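# Snap off alternate fruitlets from the branch tip onto mat

## Task

Thin the branch by breaking off every other fruitlet, starting with the one at the tip (1st, 3rd, 5th and so on, counted from the tip), so that all of them come to rest on the mat underneath; letting them fall from the branch onto it is fine. The 2nd, 4th and other even ones must stay attached. Striking any fruitlet hard or crushing one at full grip force may count as failure, and the result must hold without the robot supporting anything at the end.

## Robot and tools

Robot: one six-joint arm (a Trossen-style wxai follower) with a two-finger parallel gripper and a wrist camera. The fingers extend along the gripper's +x axis and close along its y axis. end_effector_position marks the spot between the finger pads, roughly 3 to 4 cm short of the fingertips.

Frame: the scene frame sits on the table top right under the arm base. +z is up; looking along +x, +y is to the left. Positions are in metres, orientations are quaternions in w,x,y,z order, velocities in m/s and rad/s. The base may be slightly tilted, and the reported hand position gets less accurate at long reach.

Joint order (used in every row and every per-joint list): waist (joint_0), wrist pitch (joint_3), wrist roll (joint_5), shoulder (joint_1), elbow (joint_2), wrist yaw (joint_4). Rely only on this order. Stated ranges in rad: waist -3.054..3.054, shoulder 0..3.142, elbow 0..2.356, wrist pitch -1.571..1.571, wrist yaw -1.571..1.571, wrist roll -3.142..3.142; real ends may differ by about 0.010.

A row is 7 plain numbers, each in [-1, 1]: six joint numbers in the order above, then the gripper opening. The six joint numbers are offsets, not poses, scaled so 1.0 equals 0.9615 rad for waist, shoulder and elbow, 1.713 for wrist pitch, 1.767 for wrist yaw and 1.728 for wrist roll. The seventh number is an absolute opening: +1 fully open, about -0.80 where empty fingers touch, values down to -1 squeeze no further. Closing from fully open takes at least about 0.5 s.

execute_actions(actions): a list of actions; each action is a table of up to 15 rows, one row per 1/30 s step, and a short table repeats its final row until 15 steps pass. Offsets in every row of an action are measured from the joint angles at that action's start (for the first action, the angles in the latest result), not from the previous row. An action is rejected if it would push a joint more than 0.010 rad beyond its range; if the first action fails this or anything is malformed, the whole call does nothing. A request past a real end stops at the end and may print "joint sent to its limit". An empty list just returns state and images.

move(target, speed, blocking): target is one 7-number row whose offsets are counted from the "Joint positions" of the latest result that listed them. All joints travel proportionally, so the hand follows a curve, in 0.5 to 10 s; speed (0.01 to 2 rad/s, default 0.5) caps the joint with the longest way. It does not avoid obstacles; faster moves hit harder and targets beyond a contact press harder. The finger value is sent at once. The result adds a "move:" line: outcome (done, off_target, moving, held, fault), limits=held or limits=none, and the joint farthest from target. With blocking=false you get a result after 0.5 s; further moves or actions are refused until a wait or stop shows it ended.

wait(seconds, 0 to 10): lets time pass holding the last command. stop(): brakes a running move; fingers keep going. zoom_image(camera, region [x0,y0,x1,y1] pixels, at most 504x504): closer look at cam_head_left, cam_head_right, cam_high, cam_low or cam_wrist (all 504x504). show_instructions(): reference images. read_manual(section="licences"): licence text. finished_scene(scene): ends the current scene by number, irreversibly, and reports success.

Results: the gripper pose and velocities; Joint positions and Joint velocities in the order above plus the finger gap in metres (0.088 fully open); Joint targets (what joints are driven toward now); grip_measured on the command scale (can read up to about 3 mm narrow under a hard squeeze, plus a fixed offset near 1 mm); joint torques and external torque estimates (include friction and held weight); step readings with HELD when a row was held back; "joint command not followed" when clearance checks altered targets; camera calibration changes.

Motion limits: each joint's target stays within about 0.21 to 0.27 rad of its measured angle per step, and targets are scaled back if they would move the hand more than 70 mm from where it is, so big motions need several actions. Friction can leave joints short, especially when stretched out; check positions after each move and command any remainder.

Gripping: to hold, command about 0.07 below grip_measured; less for a gentle hold. Avoid full force on fruitlets. Force is about 34 to 49 N per pad, with a brief spike on first contact.

Avoid: drops, slams and hard pushes; knocking anything off the table; contact torque reaching load limits (waist 17.2, shoulder 21.3, elbow 21.3, wrist pitch 5.61, wrist yaw 5.59, wrist roll 5.24 N m), which freezes the arm 10 s and cancels the call; long heavy holds that heat motors (warning from 50 °C, hold at 95 °C, possible power loss). Loose objects may occasionally be nudged by outside pushes.

Each tool is called after "Request:" as name(argument=value, ...), one argument or row to a line, values as JSON.

## Session

Request:
execute_actions(
  actions=[],
)

Scene clock: 0.00 s.
end_effector_position=(+0.3422, -0.2501, +0.2533) grip_measured=+0.832 end_effector_quat_wxyz=(-0.407, +0.624, -0.618, -0.251) end_effector_velocity=(-0.001, +0.001, -0.000) end_effector_angular_velocity=(+0.008, +0.011, +0.016)
Joint names: [waist, wrist pitch, wrist roll, shoulder, elbow, wrist yaw]
Joint positions: [-0.728 -0.905 -2.143  2.494  1.784 -0.211  0.08 ]
Joint velocities: [-0.002 -0.007 -0.022 -0.002 -0.002 -0.007 -0.   ]
Joint torques (N m, as the arm reports them, + toward a larger angle): no reading
External joint torques (N m, as the arm's controller estimates them; a push from outside toward a larger angle lowers the number): no reading
Heat: hottest waist 33 °C (+0.0 °C/min).
Joint targets: [-0.728 -0.905 -2.143 2.494 1.784 -0.211]
camera_calibration (this result's frames):
cam_wrist: T_world_to_cam=[[0.98694, -0.0720824, 0.144059, -0.381398], [-0.159612, -0.558302, 0.814139, -0.268304], [0.0217433, -0.826501, -0.562516, 0.00552874], [0, 0, 0, 1]] pos_world=[0.333472, -0.172717, 0.276491]

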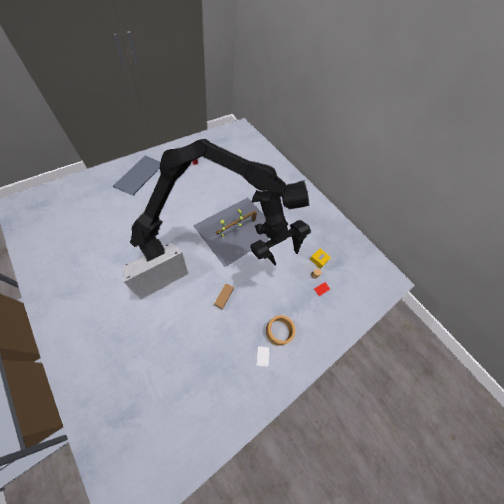

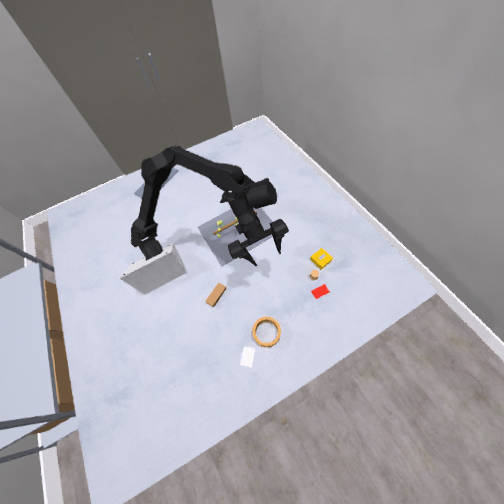

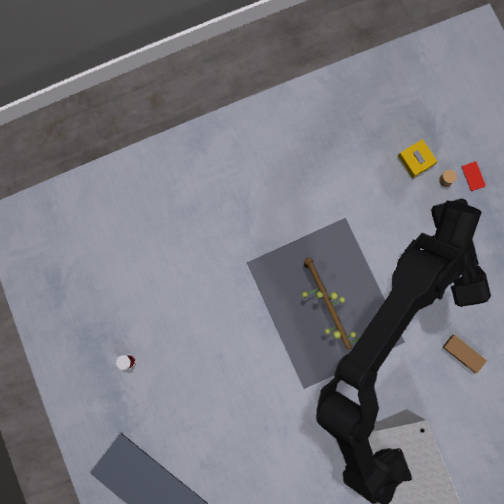

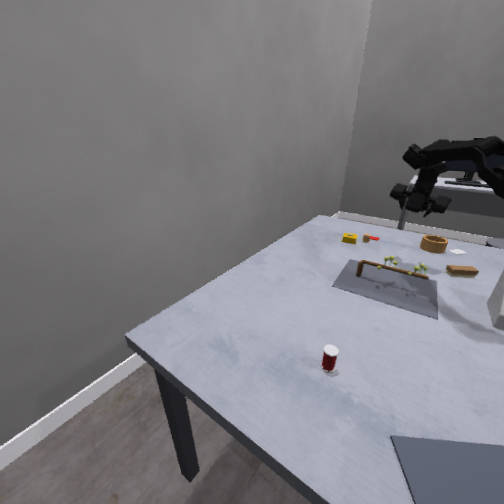

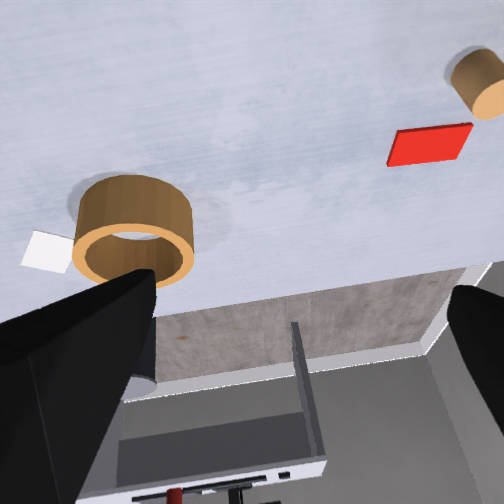

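Request:
zoom_image(
  camera="cam_high",
  region=[270, 245, 390, 365],
)

Request:
zoom_image(
  camera="cam_low",
  region=[350, 230, 440, 320],
)

Request:
show_instructions(
)

Region (270, 245, 390, 365) of cam_high's 504x504 image, scaled by 4.200, with more detail than that image has.

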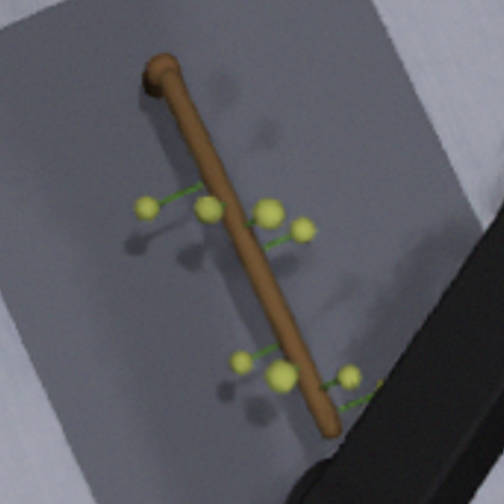

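Region (350, 230, 440, 320) of cam_low's 504x504 image, scaled by 5.600, with more detail than that image has.

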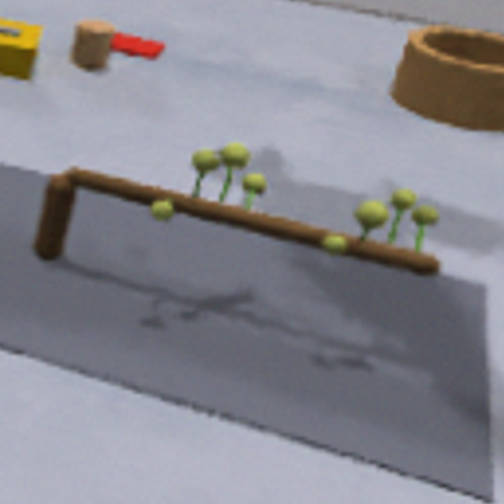

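Reference images for this scene: manual page 1, manual page 2, manual page 3, manual page 4.

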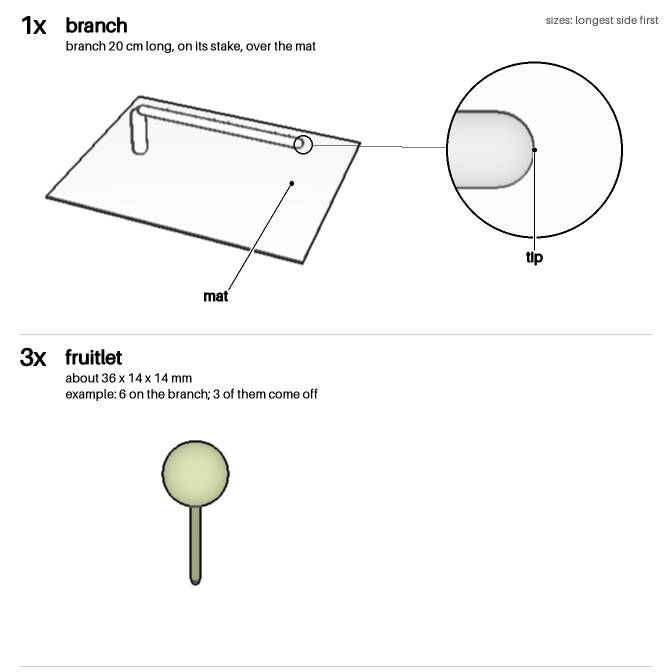

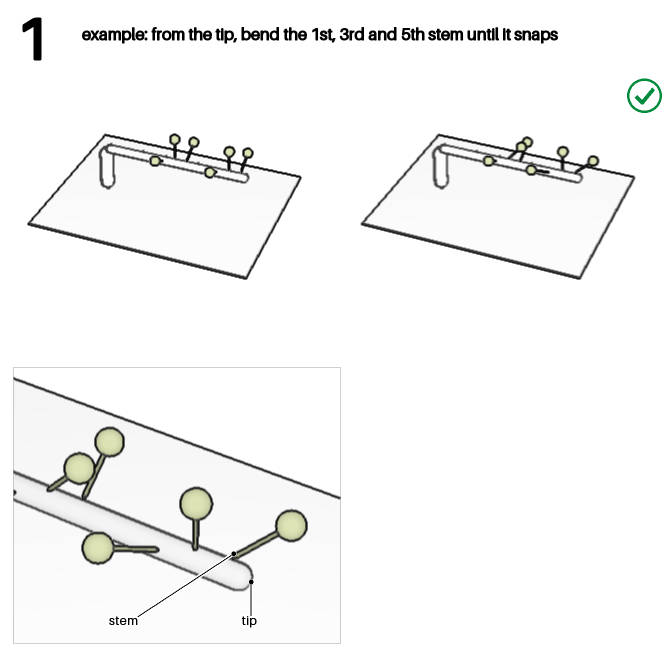

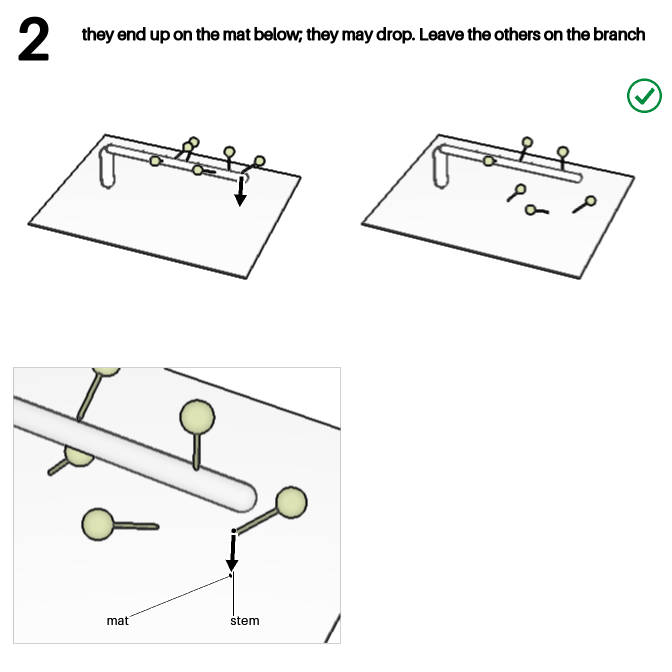

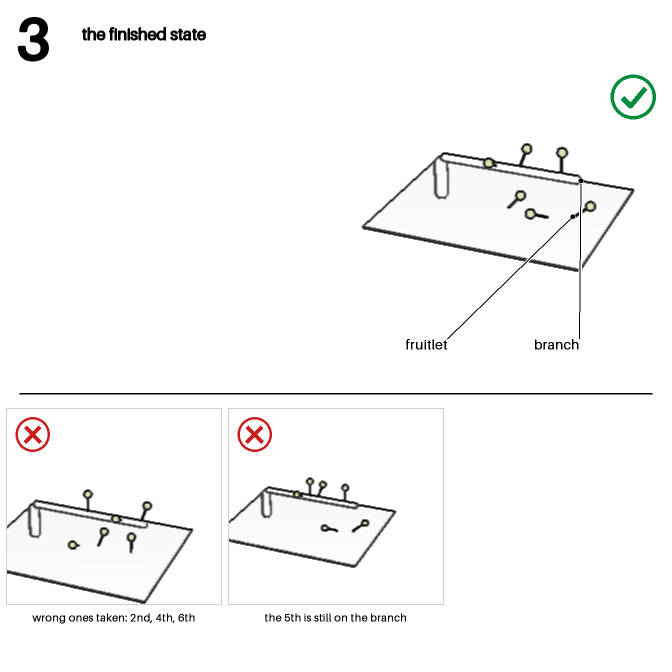

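Request:
move(
  target=[0.278,-0.208,0.391,-0.397,-0.405,-0.46,1],
  speed=0.6,
)

Scene clock: 20.33 s.
end_effector_position=(+0.3466, +0.0237, +0.1820) grip_measured=+1.000 end_effector_quat_wxyz=(+0.747, -0.235, +0.524, +0.334) end_effector_velocity=(+0.000, +0.003, +0.002) end_effector_angular_velocity=(+0.016, -0.016, +0.015)
Joint names: [waist, wrist pitch, wrist roll, shoulder, elbow, wrist yaw]
Joint positions: [-0.461 -1.26  -1.471  2.121  1.406 -1.019  0.088]
Joint velocities: [-0.002 -0.007 -0.022 -0.002 -0.002 -0.022  0.   ]
Joint torques (N m, as the arm reports them, + toward a larger angle): [-5.    0.03  0.11 -5.87  2.09 -0.55]
External joint torques (N m, as the arm's controller estimates them; a push from outside toward a larger angle lowers the number): [ 0.94 -0.24  0.11 -0.81 -2.38 -0.18]
Heat: hottest waist 36 °C (+8.9 °C/min).
Joint targets: [-0.461 -1.262 -1.467 2.112 1.395 -1.024]
move: off_target; limits=none; farthest joint: the elbow, 0.011 radians from its target (0.389 radians at the start)
camera_calibration (this result's frames):
cam_wrist: T_world_to_cam=[[0.782623, -0.622364, -0.0127986, -0.243313], [-0.621874, -0.782595, 0.0285978, 0.251811], [-0.0278144, -0.0144222, -0.999509, 0.269037], [0, 0, 0, 1]] pos_world=[0.3545, 0.049517, 0.258589]

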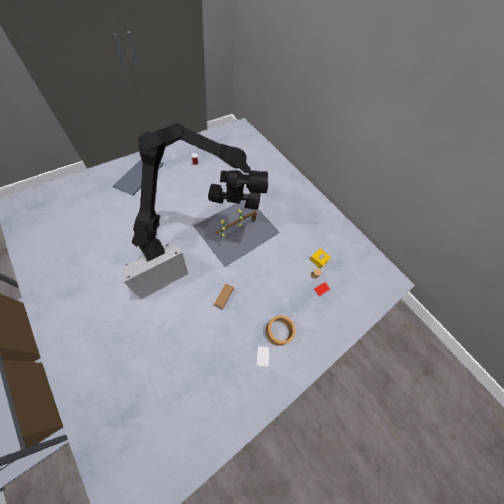

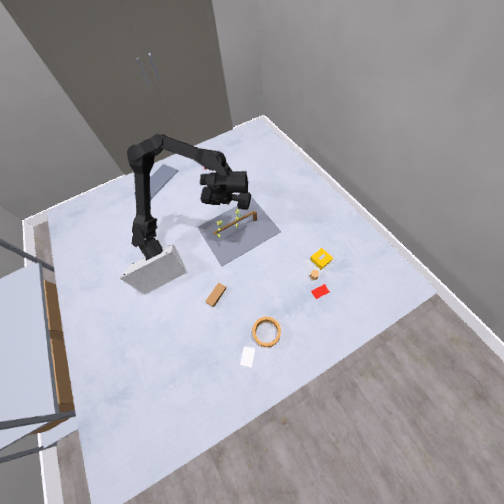

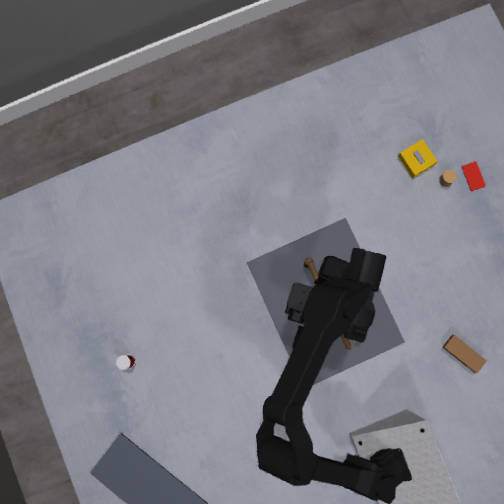

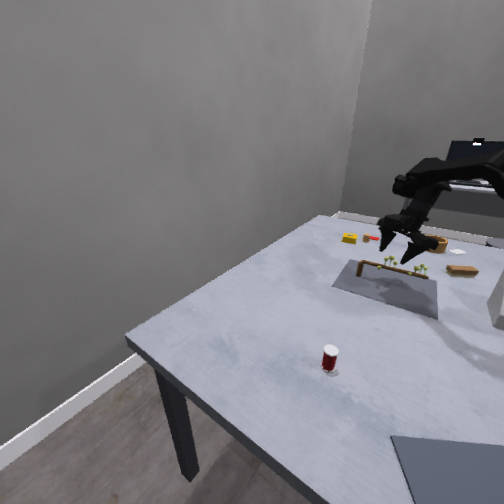

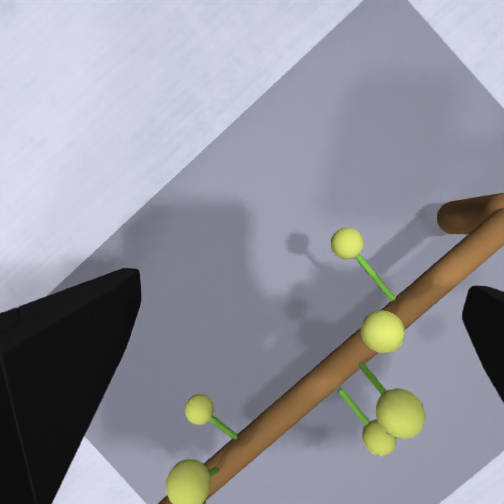

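Request:
move(
  target=[0.026,0.061,0,0.048,-0.078,0,1],
  speed=0.12,
)

Request:
zoom_image(
  camera="cam_low",
  region=[350, 220, 440, 310],
)

Scene clock: 32.07 s.
end_effector_position=(+0.3436, +0.0112, +0.1552) grip_measured=+1.000 end_effector_quat_wxyz=(+0.740, -0.237, +0.528, +0.342) end_effector_velocity=(-0.003, -0.000, -0.001) end_effector_angular_velocity=(-0.002, +0.008, -0.003)
Joint names: [waist, wrist pitch, wrist roll, shoulder, elbow, wrist yaw]
Joint positions: [-0.438 -1.157 -1.471  2.16   1.342 -1.019  0.088]
Joint velocities: [-0.002 -0.007 -0.007 -0.002 -0.007  0.007  0.   ]
Joint torques (N m, as the arm reports them, + toward a larger angle): [-4.96  0.27  0.   -4.31  2.04 -0.37]
External joint torques (N m, as the arm's controller estimates them; a push from outside toward a larger angle lowers the number): [ 0.98  0.04  0.    0.93 -2.28 -0.02]
Heat: hottest waist 37 °C (+7.5 °C/min).
Joint targets: [-0.436 -1.155 -1.471 2.167 1.331 -1.019]
move: off_target; limits=none; farthest joint: the elbow, 0.011 radians from its target (0.075 radians at the start)
camera_calibration (this result's frames):
cam_wrist: T_world_to_cam=[[0.792715, -0.609045, -0.0258019, -0.250708], [-0.60801, -0.792997, 0.0384695, 0.234756], [-0.0438905, -0.0148076, -0.998927, 0.24744], [0, 0, 0, 1]] pos_world=[0.352334, 0.0371327, 0.231674]

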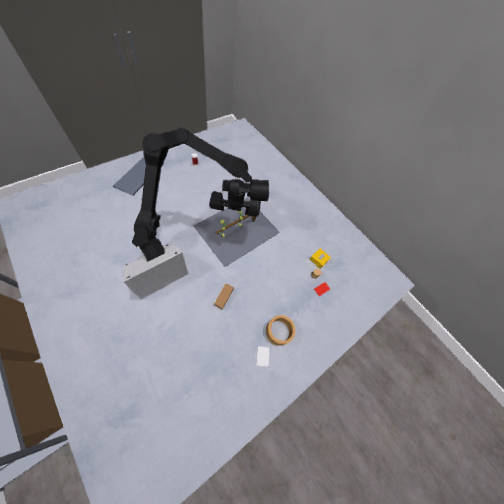

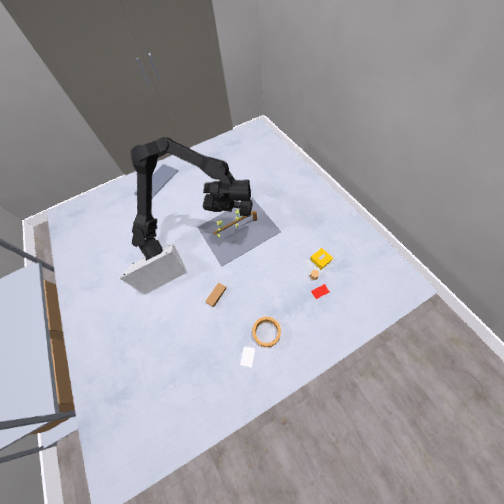

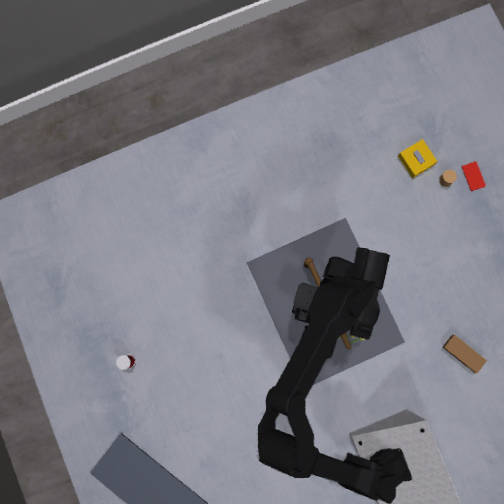

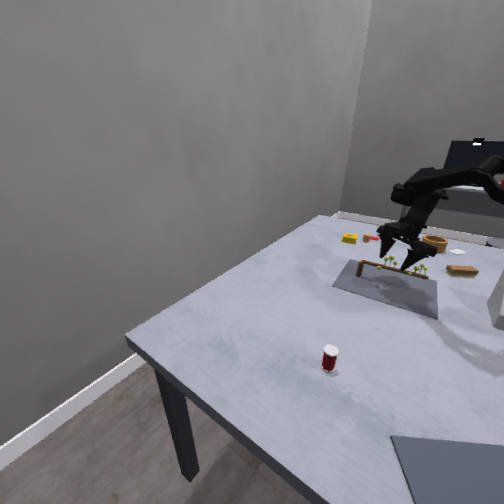

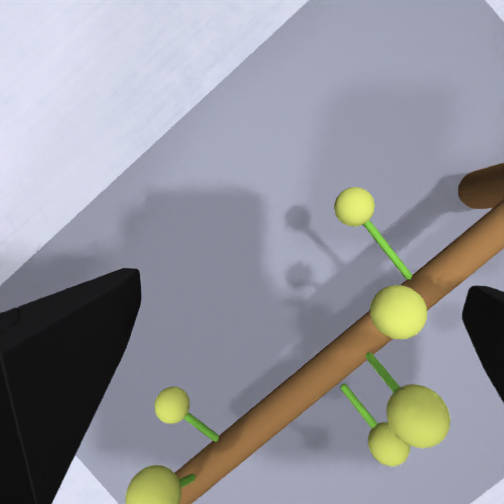

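Region (350, 220, 440, 310) of cam_low's 504x504 image, scaled by 5.600, with more detail than that image has.

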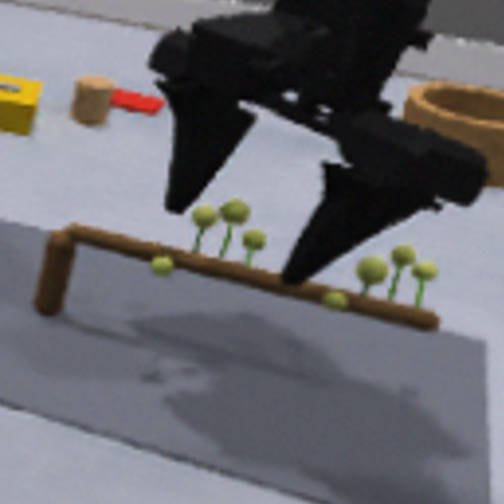

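Request:
move(
  target=[0.031,0.013,0,0.037,0.018,0,1],
  speed=0.05,
)

Request:
execute_actions(
  actions=[
    [[0,0,0,0,0,0,0.95],[0,0,0,0,0,0,0.92],[0,0,0,0,0,0,0.89],[0,0,0,0,0,0,0.86],[0,0,0,0,0,0,0.83],[0,0,0,0,0,0,0.8],[0,0,0,0,0,0,0.78],[0,0,0,0,0,0,0.76],[0,0,0,0,0,0,0.74],[0,0,0,0,0,0,0.72],[0,0,0,0,0,0,0.7],[0,0,0,0,0,0,0.68],[0,0,0,0,0,0,0.66],[0,0,0,0,0,0,0.64],[0,0,0,0,0,0,0.62]],
    [[0,0,0,0,0,0,0.6],[0,0,0,0,0,0,0.58],[0,0,0,0,0,0,0.56],[0,0,0,0,0,0,0.54],[0,0,0,0,0,0,0.52],[0,0,0,0,0,0,0.5],[0,0,0,0,0,0,0.48],[0,0,0,0,0,0,0.46],[0,0,0,0,0,0,0.44],[0,0,0,0,0,0,0.42],[0,0,0,0,0,0,0.4]],
  ],
)

Request:
zoom_image(
  camera="cam_low",
  region=[350, 220, 440, 310],
)

Scene clock: 42.60 s.
end_effector_position=(+0.3465, +0.0112, +0.1430) grip_measured=+1.000 end_effector_quat_wxyz=(+0.731, -0.237, +0.534, +0.352) end_effector_velocity=(+0.002, +0.000, +0.002) end_effector_angular_velocity=(-0.001, -0.016, +0.013)
Joint names: [waist, wrist pitch, wrist roll, shoulder, elbow, wrist yaw]
Joint positions: [-0.409 -1.137 -1.471  2.187  1.347 -1.019  0.088]
Joint velocities: [-0.002  0.007 -0.007 -0.002  0.002 -0.007  0.   ]
Joint torques (N m, as the arm reports them, + toward a larger angle): [-5.09  0.25  0.01 -4.36  3.99 -0.36]
External joint torques (N m, as the arm's controller estimates them; a push from outside toward a larger angle lowers the number): [ 0.99  0.03  0.01  1.02 -0.26 -0.02]
Heat: hottest waist 38 °C (+7.0 °C/min).
Joint targets: [-0.408 -1.135 -1.471 2.195 1.359 -1.019]
move: off_target; limits=none; farthest joint: the elbow, 0.013 radians from its target (0.017 radians at the start)
camera_calibration (this result's frames):
cam_wrist: T_world_to_cam=[[0.802897, -0.594498, -0.0439198, -0.254457], [-0.592529, -0.803967, 0.0504684, 0.230029], [-0.0653134, -0.0144972, -0.997759, 0.2426], [0, 0, 0, 1]] pos_world=[0.356447, 0.0371787, 0.219272]

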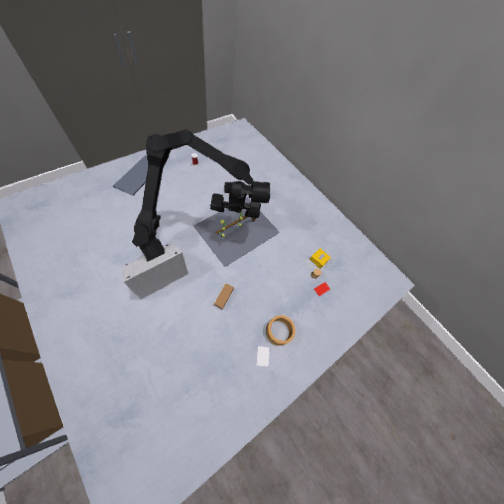

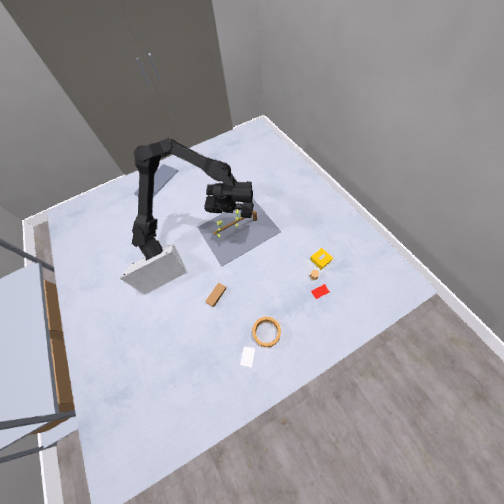

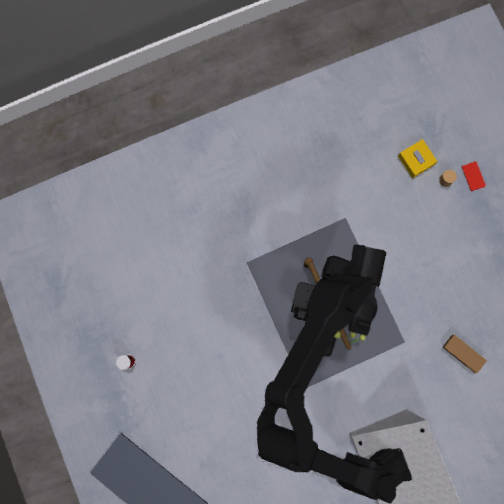

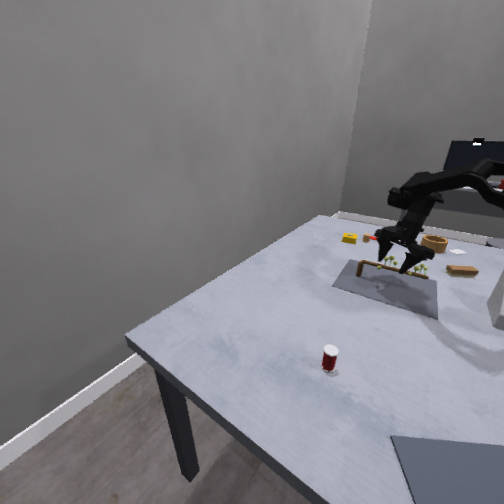

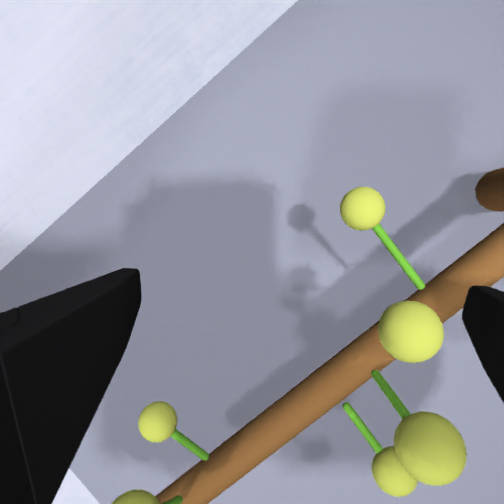

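Scene clock: 43.60 s.
end_effector_position=(+0.3465, +0.0112, +0.1430) grip_measured=+0.418 end_effector_quat_wxyz=(+0.731, -0.237, +0.534, +0.352) end_effector_velocity=(-0.001, +0.001, +0.001) end_effector_angular_velocity=(+0.008, -0.003, +0.001)
Joint names: [waist, wrist pitch, wrist roll, shoulder, elbow, wrist yaw]
Joint positions: [-0.409 -1.137 -1.471  2.187  1.347 -1.019  0.06 ]
Joint velocities: [-0.002 -0.007 -0.007 -0.002 -0.002 -0.007 -0.008]
Joint torques (N m, as the arm reports them, + toward a larger angle): [-5.2   0.1   0.01 -5.25  2.95 -0.36]
External joint torques (N m, as the arm's controller estimates them; a push from outside toward a larger angle lowers the number): [ 0.87 -0.11  0.01  0.17 -1.29 -0.02]
External joint torques at the end of the 1st action: [ 0.89 -0.11  0.    0.18 -1.3  -0.02]
Heat: hottest waist 38 °C (+6.9 °C/min).
Joint targets: [-0.409 -1.137 -1.471 2.187 1.347 -1.019]
Step readings (joint positions; steps 1 to 15: 1st action; 16 to 30: 2nd action):
0: [-0.409 -1.137 -1.471 2.187 1.347 -1.019]
1: [-0.409 -1.137 -1.471 2.187 1.347 -1.019]
2: [-0.409 -1.137 -1.471 2.187 1.347 -1.019]
4: [-0.409 -1.137 -1.471 2.187 1.347 -1.019]
8: [-0.409 -1.137 -1.471 2.187 1.347 -1.019]
15: [-0.409 -1.137 -1.471 2.187 1.347 -1.019]
16: [-0.409 -1.137 -1.471 2.187 1.347 -1.019]
17: [-0.409 -1.137 -1.471 2.187 1.347 -1.019]
19: [-0.409 -1.137 -1.471 2.187 1.347 -1.019]
23: [-0.409 -1.137 -1.471 2.187 1.347 -1.019]
30: Joint positions above
camera_calibration (this result's frames):
cam_wrist: T_world_to_cam=[[0.802897, -0.594498, -0.0439198, -0.254457], [-0.592529, -0.803967, 0.0504684, 0.230029], [-0.0653134, -0.0144972, -0.997759, 0.2426], [0, 0, 0, 1]] pos_world=[0.356447, 0.0371787, 0.219272]

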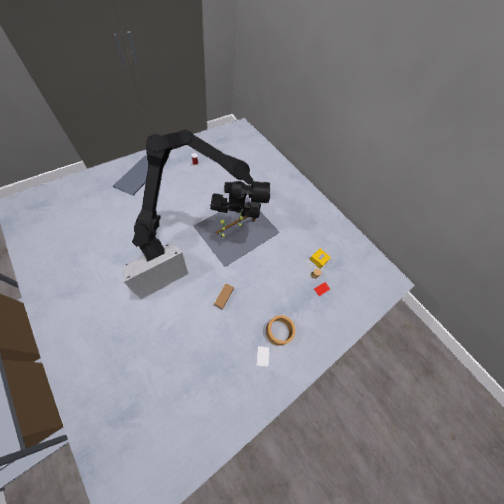

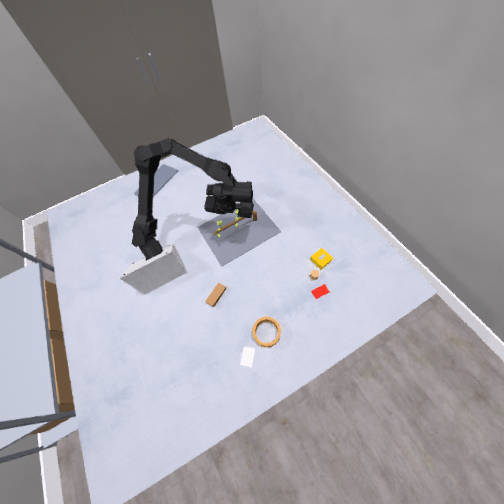

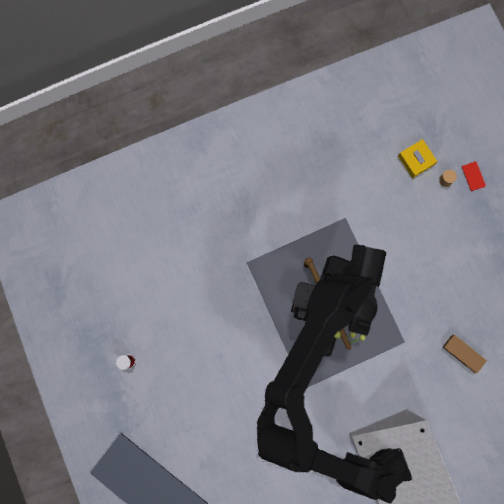

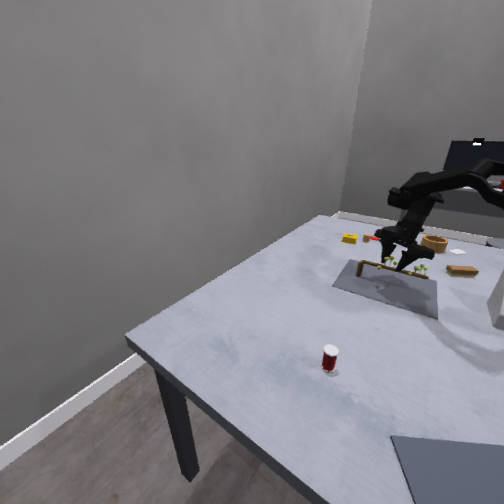

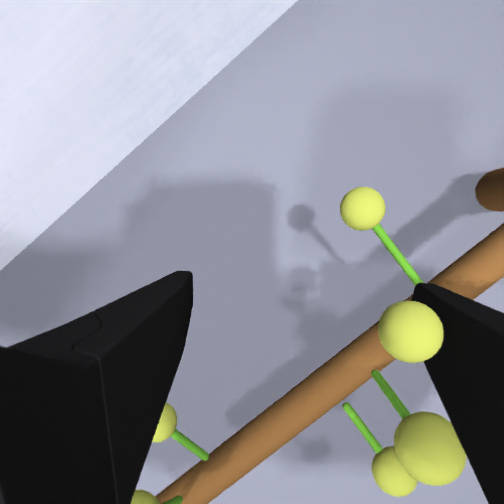

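Region (350, 220, 440, 310) of cam_low's 504x504 image, scaled by 5.600, with more detail than that image has.

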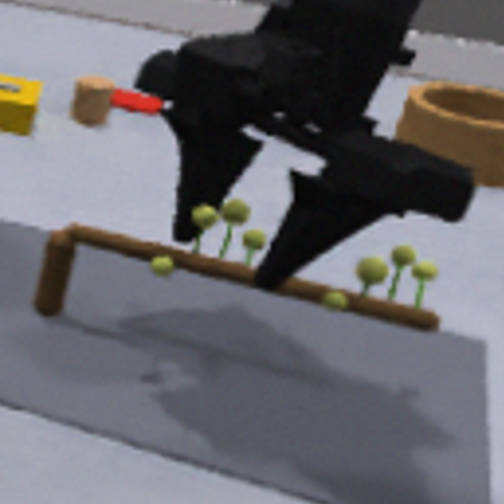

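Request:
execute_actions(
  actions=[
    [[-0.006,-0.004,0,-0.008,0.008,0,0.45],[-0.012,-0.008,0,-0.014,0.012,0,0.45],[-0.019,-0.012,0,-0.02,0.017,0,0.45]],
    [[0,0,0,0,0,0,0.43],[0,0,0,0,0,0,0.41],[0,0,0,0,0,0,0.39],[0,0,0,0,0,0,0.37],[0,0,0,0,0,0,0.35],[0,0,0,0,0,0,0.33],[0,0,0,0,0,0,0.31],[0,0,0,0,0,0,0.29],[0,0,0,0,0,0,0.27],[0,0,0,0,0,0,0.25],[0,0,0,0,0,0,0.23],[0,0,0,0,0,0,0.21],[0,0,0,0,0,0,0.19],[0,0,0,0,0,0,0.17],[0,0,0,0,0,0,0.15]],
  ],
)

Request:
zoom_image(
  camera="cam_low",
  region=[350, 220, 440, 310],
)

Scene clock: 57.00 s.
end_effector_position=(+0.3456, +0.0111, +0.1499) grip_measured=+0.211 end_effector_quat_wxyz=(+0.736, -0.235, +0.532, +0.346) end_effector_velocity=(-0.004, -0.000, +0.002) end_effector_angular_velocity=(+0.002, +0.011, -0.012)
Joint names: [waist, wrist pitch, wrist roll, shoulder, elbow, wrist yaw]
Joint positions: [-0.425 -1.156 -1.471  2.177  1.351 -1.019  0.049]
Joint velocities: [-0.007 -0.022 -0.007 -0.002 -0.002  0.007 -0.029]
Joint torques (N m, as the arm reports them, + toward a larger angle): [-5.16  0.11  0.01 -5.21  2.97 -0.37]
External joint torques (N m, as the arm's controller estimates them; a push from outside toward a larger angle lowers the number): [ 0.92 -0.1   0.    0.12 -1.29 -0.03]
External joint torques at the end of the 1st action: [ 0.63 -0.23  0.01 -0.73 -0.26 -0.02]
Heat: hottest waist 39 °C (+6.3 °C/min).
Joint targets: [-0.425 -1.156 -1.471 2.177 1.351 -1.019]
Step readings (joint positions; steps 1 to 15: 1st action; 16 to 30: 2nd action):
0: [-0.409 -1.137 -1.471 2.187 1.347 -1.019]
1: [-0.409 -1.137 -1.471 2.187 1.347 -1.019]
2: [-0.410 -1.139 -1.471 2.187 1.347 -1.019]
4: [-0.414 -1.148 -1.471 2.185 1.347 -1.019]
8: [-0.424 -1.153 -1.471 2.180 1.349 -1.019]
15: [-0.425 -1.156 -1.471 2.177 1.351 -1.019]
16: [-0.425 -1.156 -1.471 2.177 1.351 -1.019]
17: [-0.425 -1.156 -1.471 2.177 1.351 -1.019]
19: [-0.425 -1.156 -1.471 2.177 1.351 -1.019]
23: [-0.425 -1.156 -1.471 2.177 1.351 -1.019]
30: Joint positions above
camera_calibration (this result's frames):
cam_wrist: T_world_to_cam=[[0.79534, -0.604962, -0.0381581, -0.251609], [-0.603471, -0.796163, 0.0441248, 0.233645], [-0.0570739, -0.0120669, -0.998297, 0.246634], [0, 0, 0, 1]] pos_world=[0.355189, 0.0367821, 0.226303]

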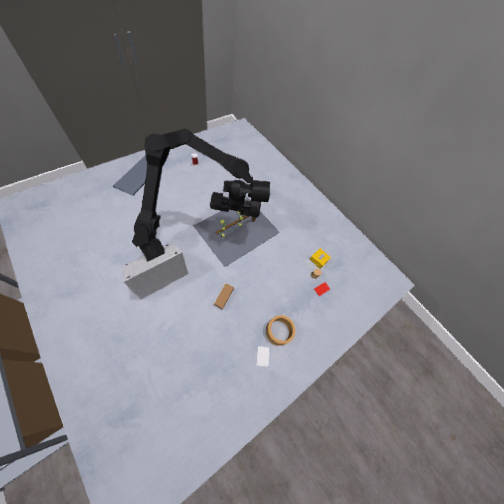

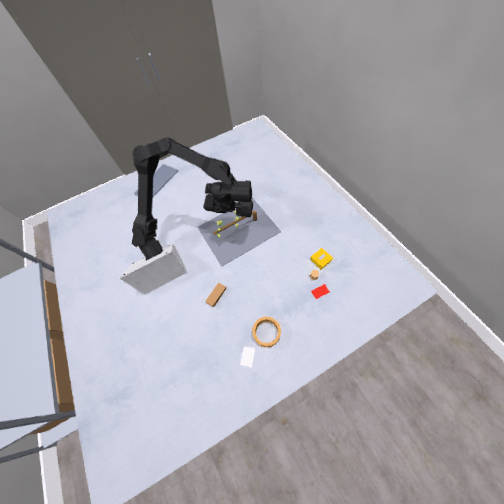

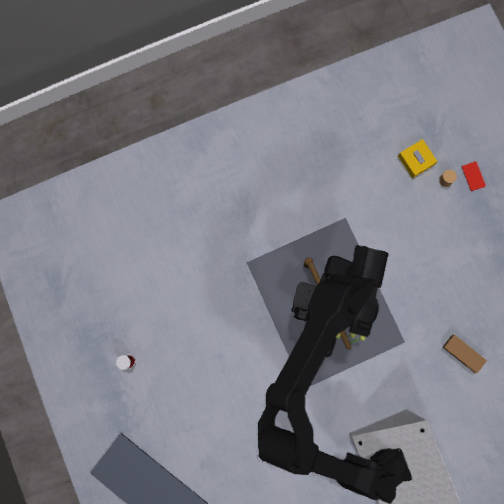

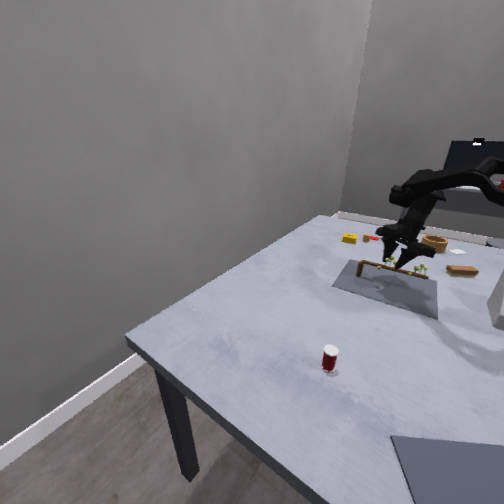

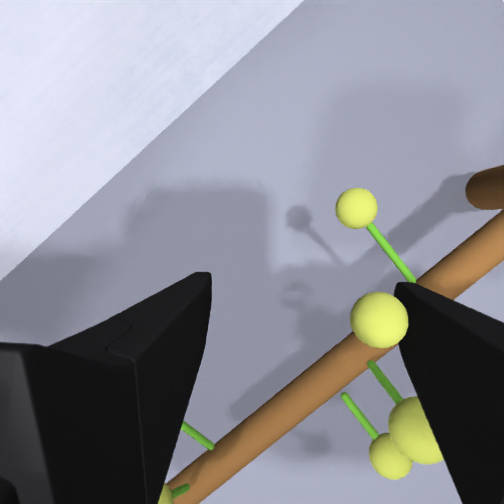

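Region (350, 220, 440, 310) of cam_low's 504x504 image, scaled by 5.600, with more detail than that image has.

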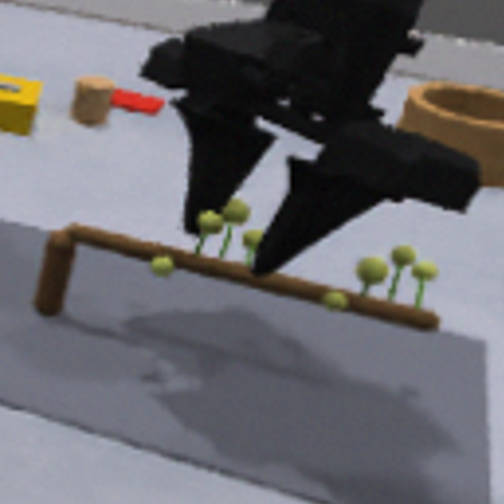

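Passing over 6 without moving it. Continue.

Request:
execute_actions(
  actions=[
    [[0,0,0,0,0,0,0.12],[0,0,0,0,0,0,0.09],[0,0,0,0,0,0,0.06],[0,0,0,0,0,0,0.03],[0,0,0,0,0,0,0],[0,0,0,0,0,0,-0.03],[0,0,0,0,0,0,-0.06],[0,0,0,0,0,0,-0.09],[0,0,0,0,0,0,-0.12],[0,0,0,0,0,0,-0.15],[0,0,0,0,0,0,-0.18],[0,0,0,0,0,0,-0.21],[0,0,0,0,0,0,-0.24],[0,0,0,0,0,0,-0.27],[0,0,0,0,0,0,-0.3]],
    [[0,0,0,0,0,0,-0.33]],
  ],
)

Scene clock: 69.10 s.
end_effector_position=(+0.3456, +0.0111, +0.1499) grip_measured=-0.327 end_effector_quat_wxyz=(+0.736, -0.235, +0.532, +0.346) end_effector_velocity=(-0.001, +0.002, +0.002) end_effector_angular_velocity=(+0.008, -0.003, -0.010)
Joint names: [waist, wrist pitch, wrist roll, shoulder, elbow, wrist yaw]
Joint positions: [-0.425 -1.156 -1.471  2.177  1.351 -1.019  0.023]
Joint velocities: [-0.002 -0.007  0.007 -0.007 -0.002 -0.007 -0.   ]
Joint torques (N m, as the arm reports them, + toward a larger angle): [-5.16  0.11  0.01 -5.22  2.99 -0.37]
External joint torques (N m, as the arm's controller estimates them; a push from outside toward a larger angle lowers the number): [ 0.87 -0.11  0.    0.18 -1.32 -0.02]
External joint torques at the end of the 1st action: [ 0.88 -0.13  0.01  0.15 -1.43 -0.02]
Heat: hottest waist 40 °C (+5.1 °C/min).
Joint targets: [-0.425 -1.156 -1.471 2.177 1.351 -1.019]
Step readings (joint positions; steps 1 to 15: 1st action; 16 to 30: 2nd action):
0: [-0.425 -1.156 -1.471 2.177 1.351 -1.019]
1: [-0.425 -1.156 -1.471 2.177 1.351 -1.019]
2: [-0.425 -1.156 -1.471 2.177 1.351 -1.019]
4: [-0.425 -1.156 -1.471 2.177 1.351 -1.019]
8: [-0.425 -1.156 -1.471 2.177 1.351 -1.019]
15: [-0.425 -1.156 -1.471 2.177 1.351 -1.019]
16: [-0.425 -1.156 -1.471 2.177 1.351 -1.019]
17: [-0.425 -1.156 -1.471 2.177 1.351 -1.019]
19: [-0.425 -1.156 -1.471 2.177 1.351 -1.019]
23: [-0.425 -1.156 -1.471 2.177 1.351 -1.019]
30: Joint positions above
camera_calibration (this result's frames):
cam_wrist: T_world_to_cam=[[0.79534, -0.604962, -0.0381581, -0.251609], [-0.603471, -0.796163, 0.0441248, 0.233645], [-0.0570739, -0.0120669, -0.998297, 0.246634], [0, 0, 0, 1]] pos_world=[0.355189, 0.0367821, 0.226303]

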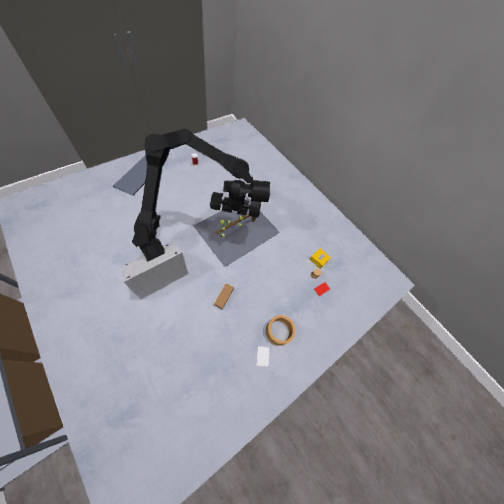

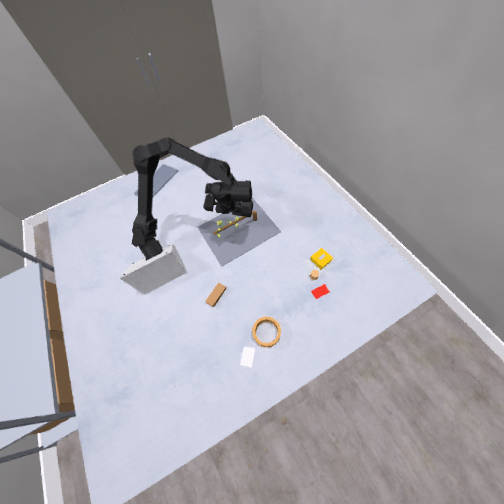

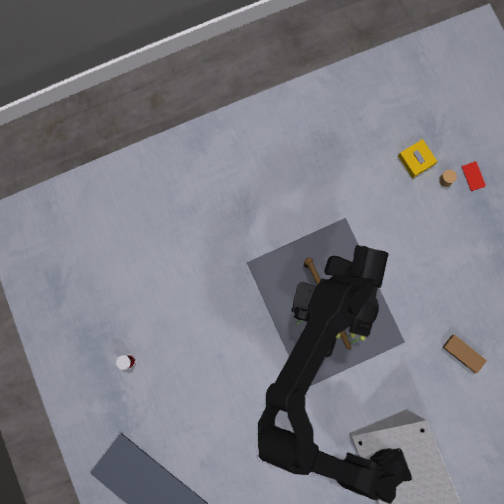

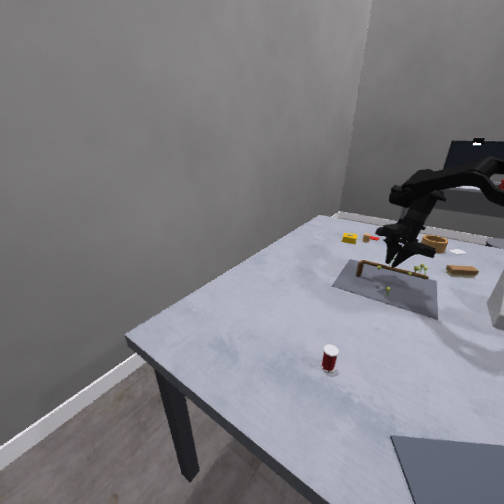

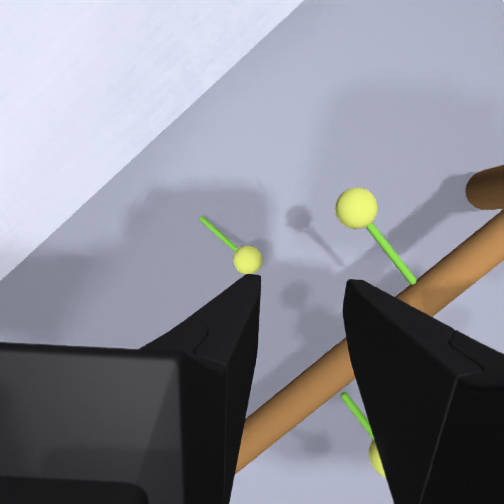

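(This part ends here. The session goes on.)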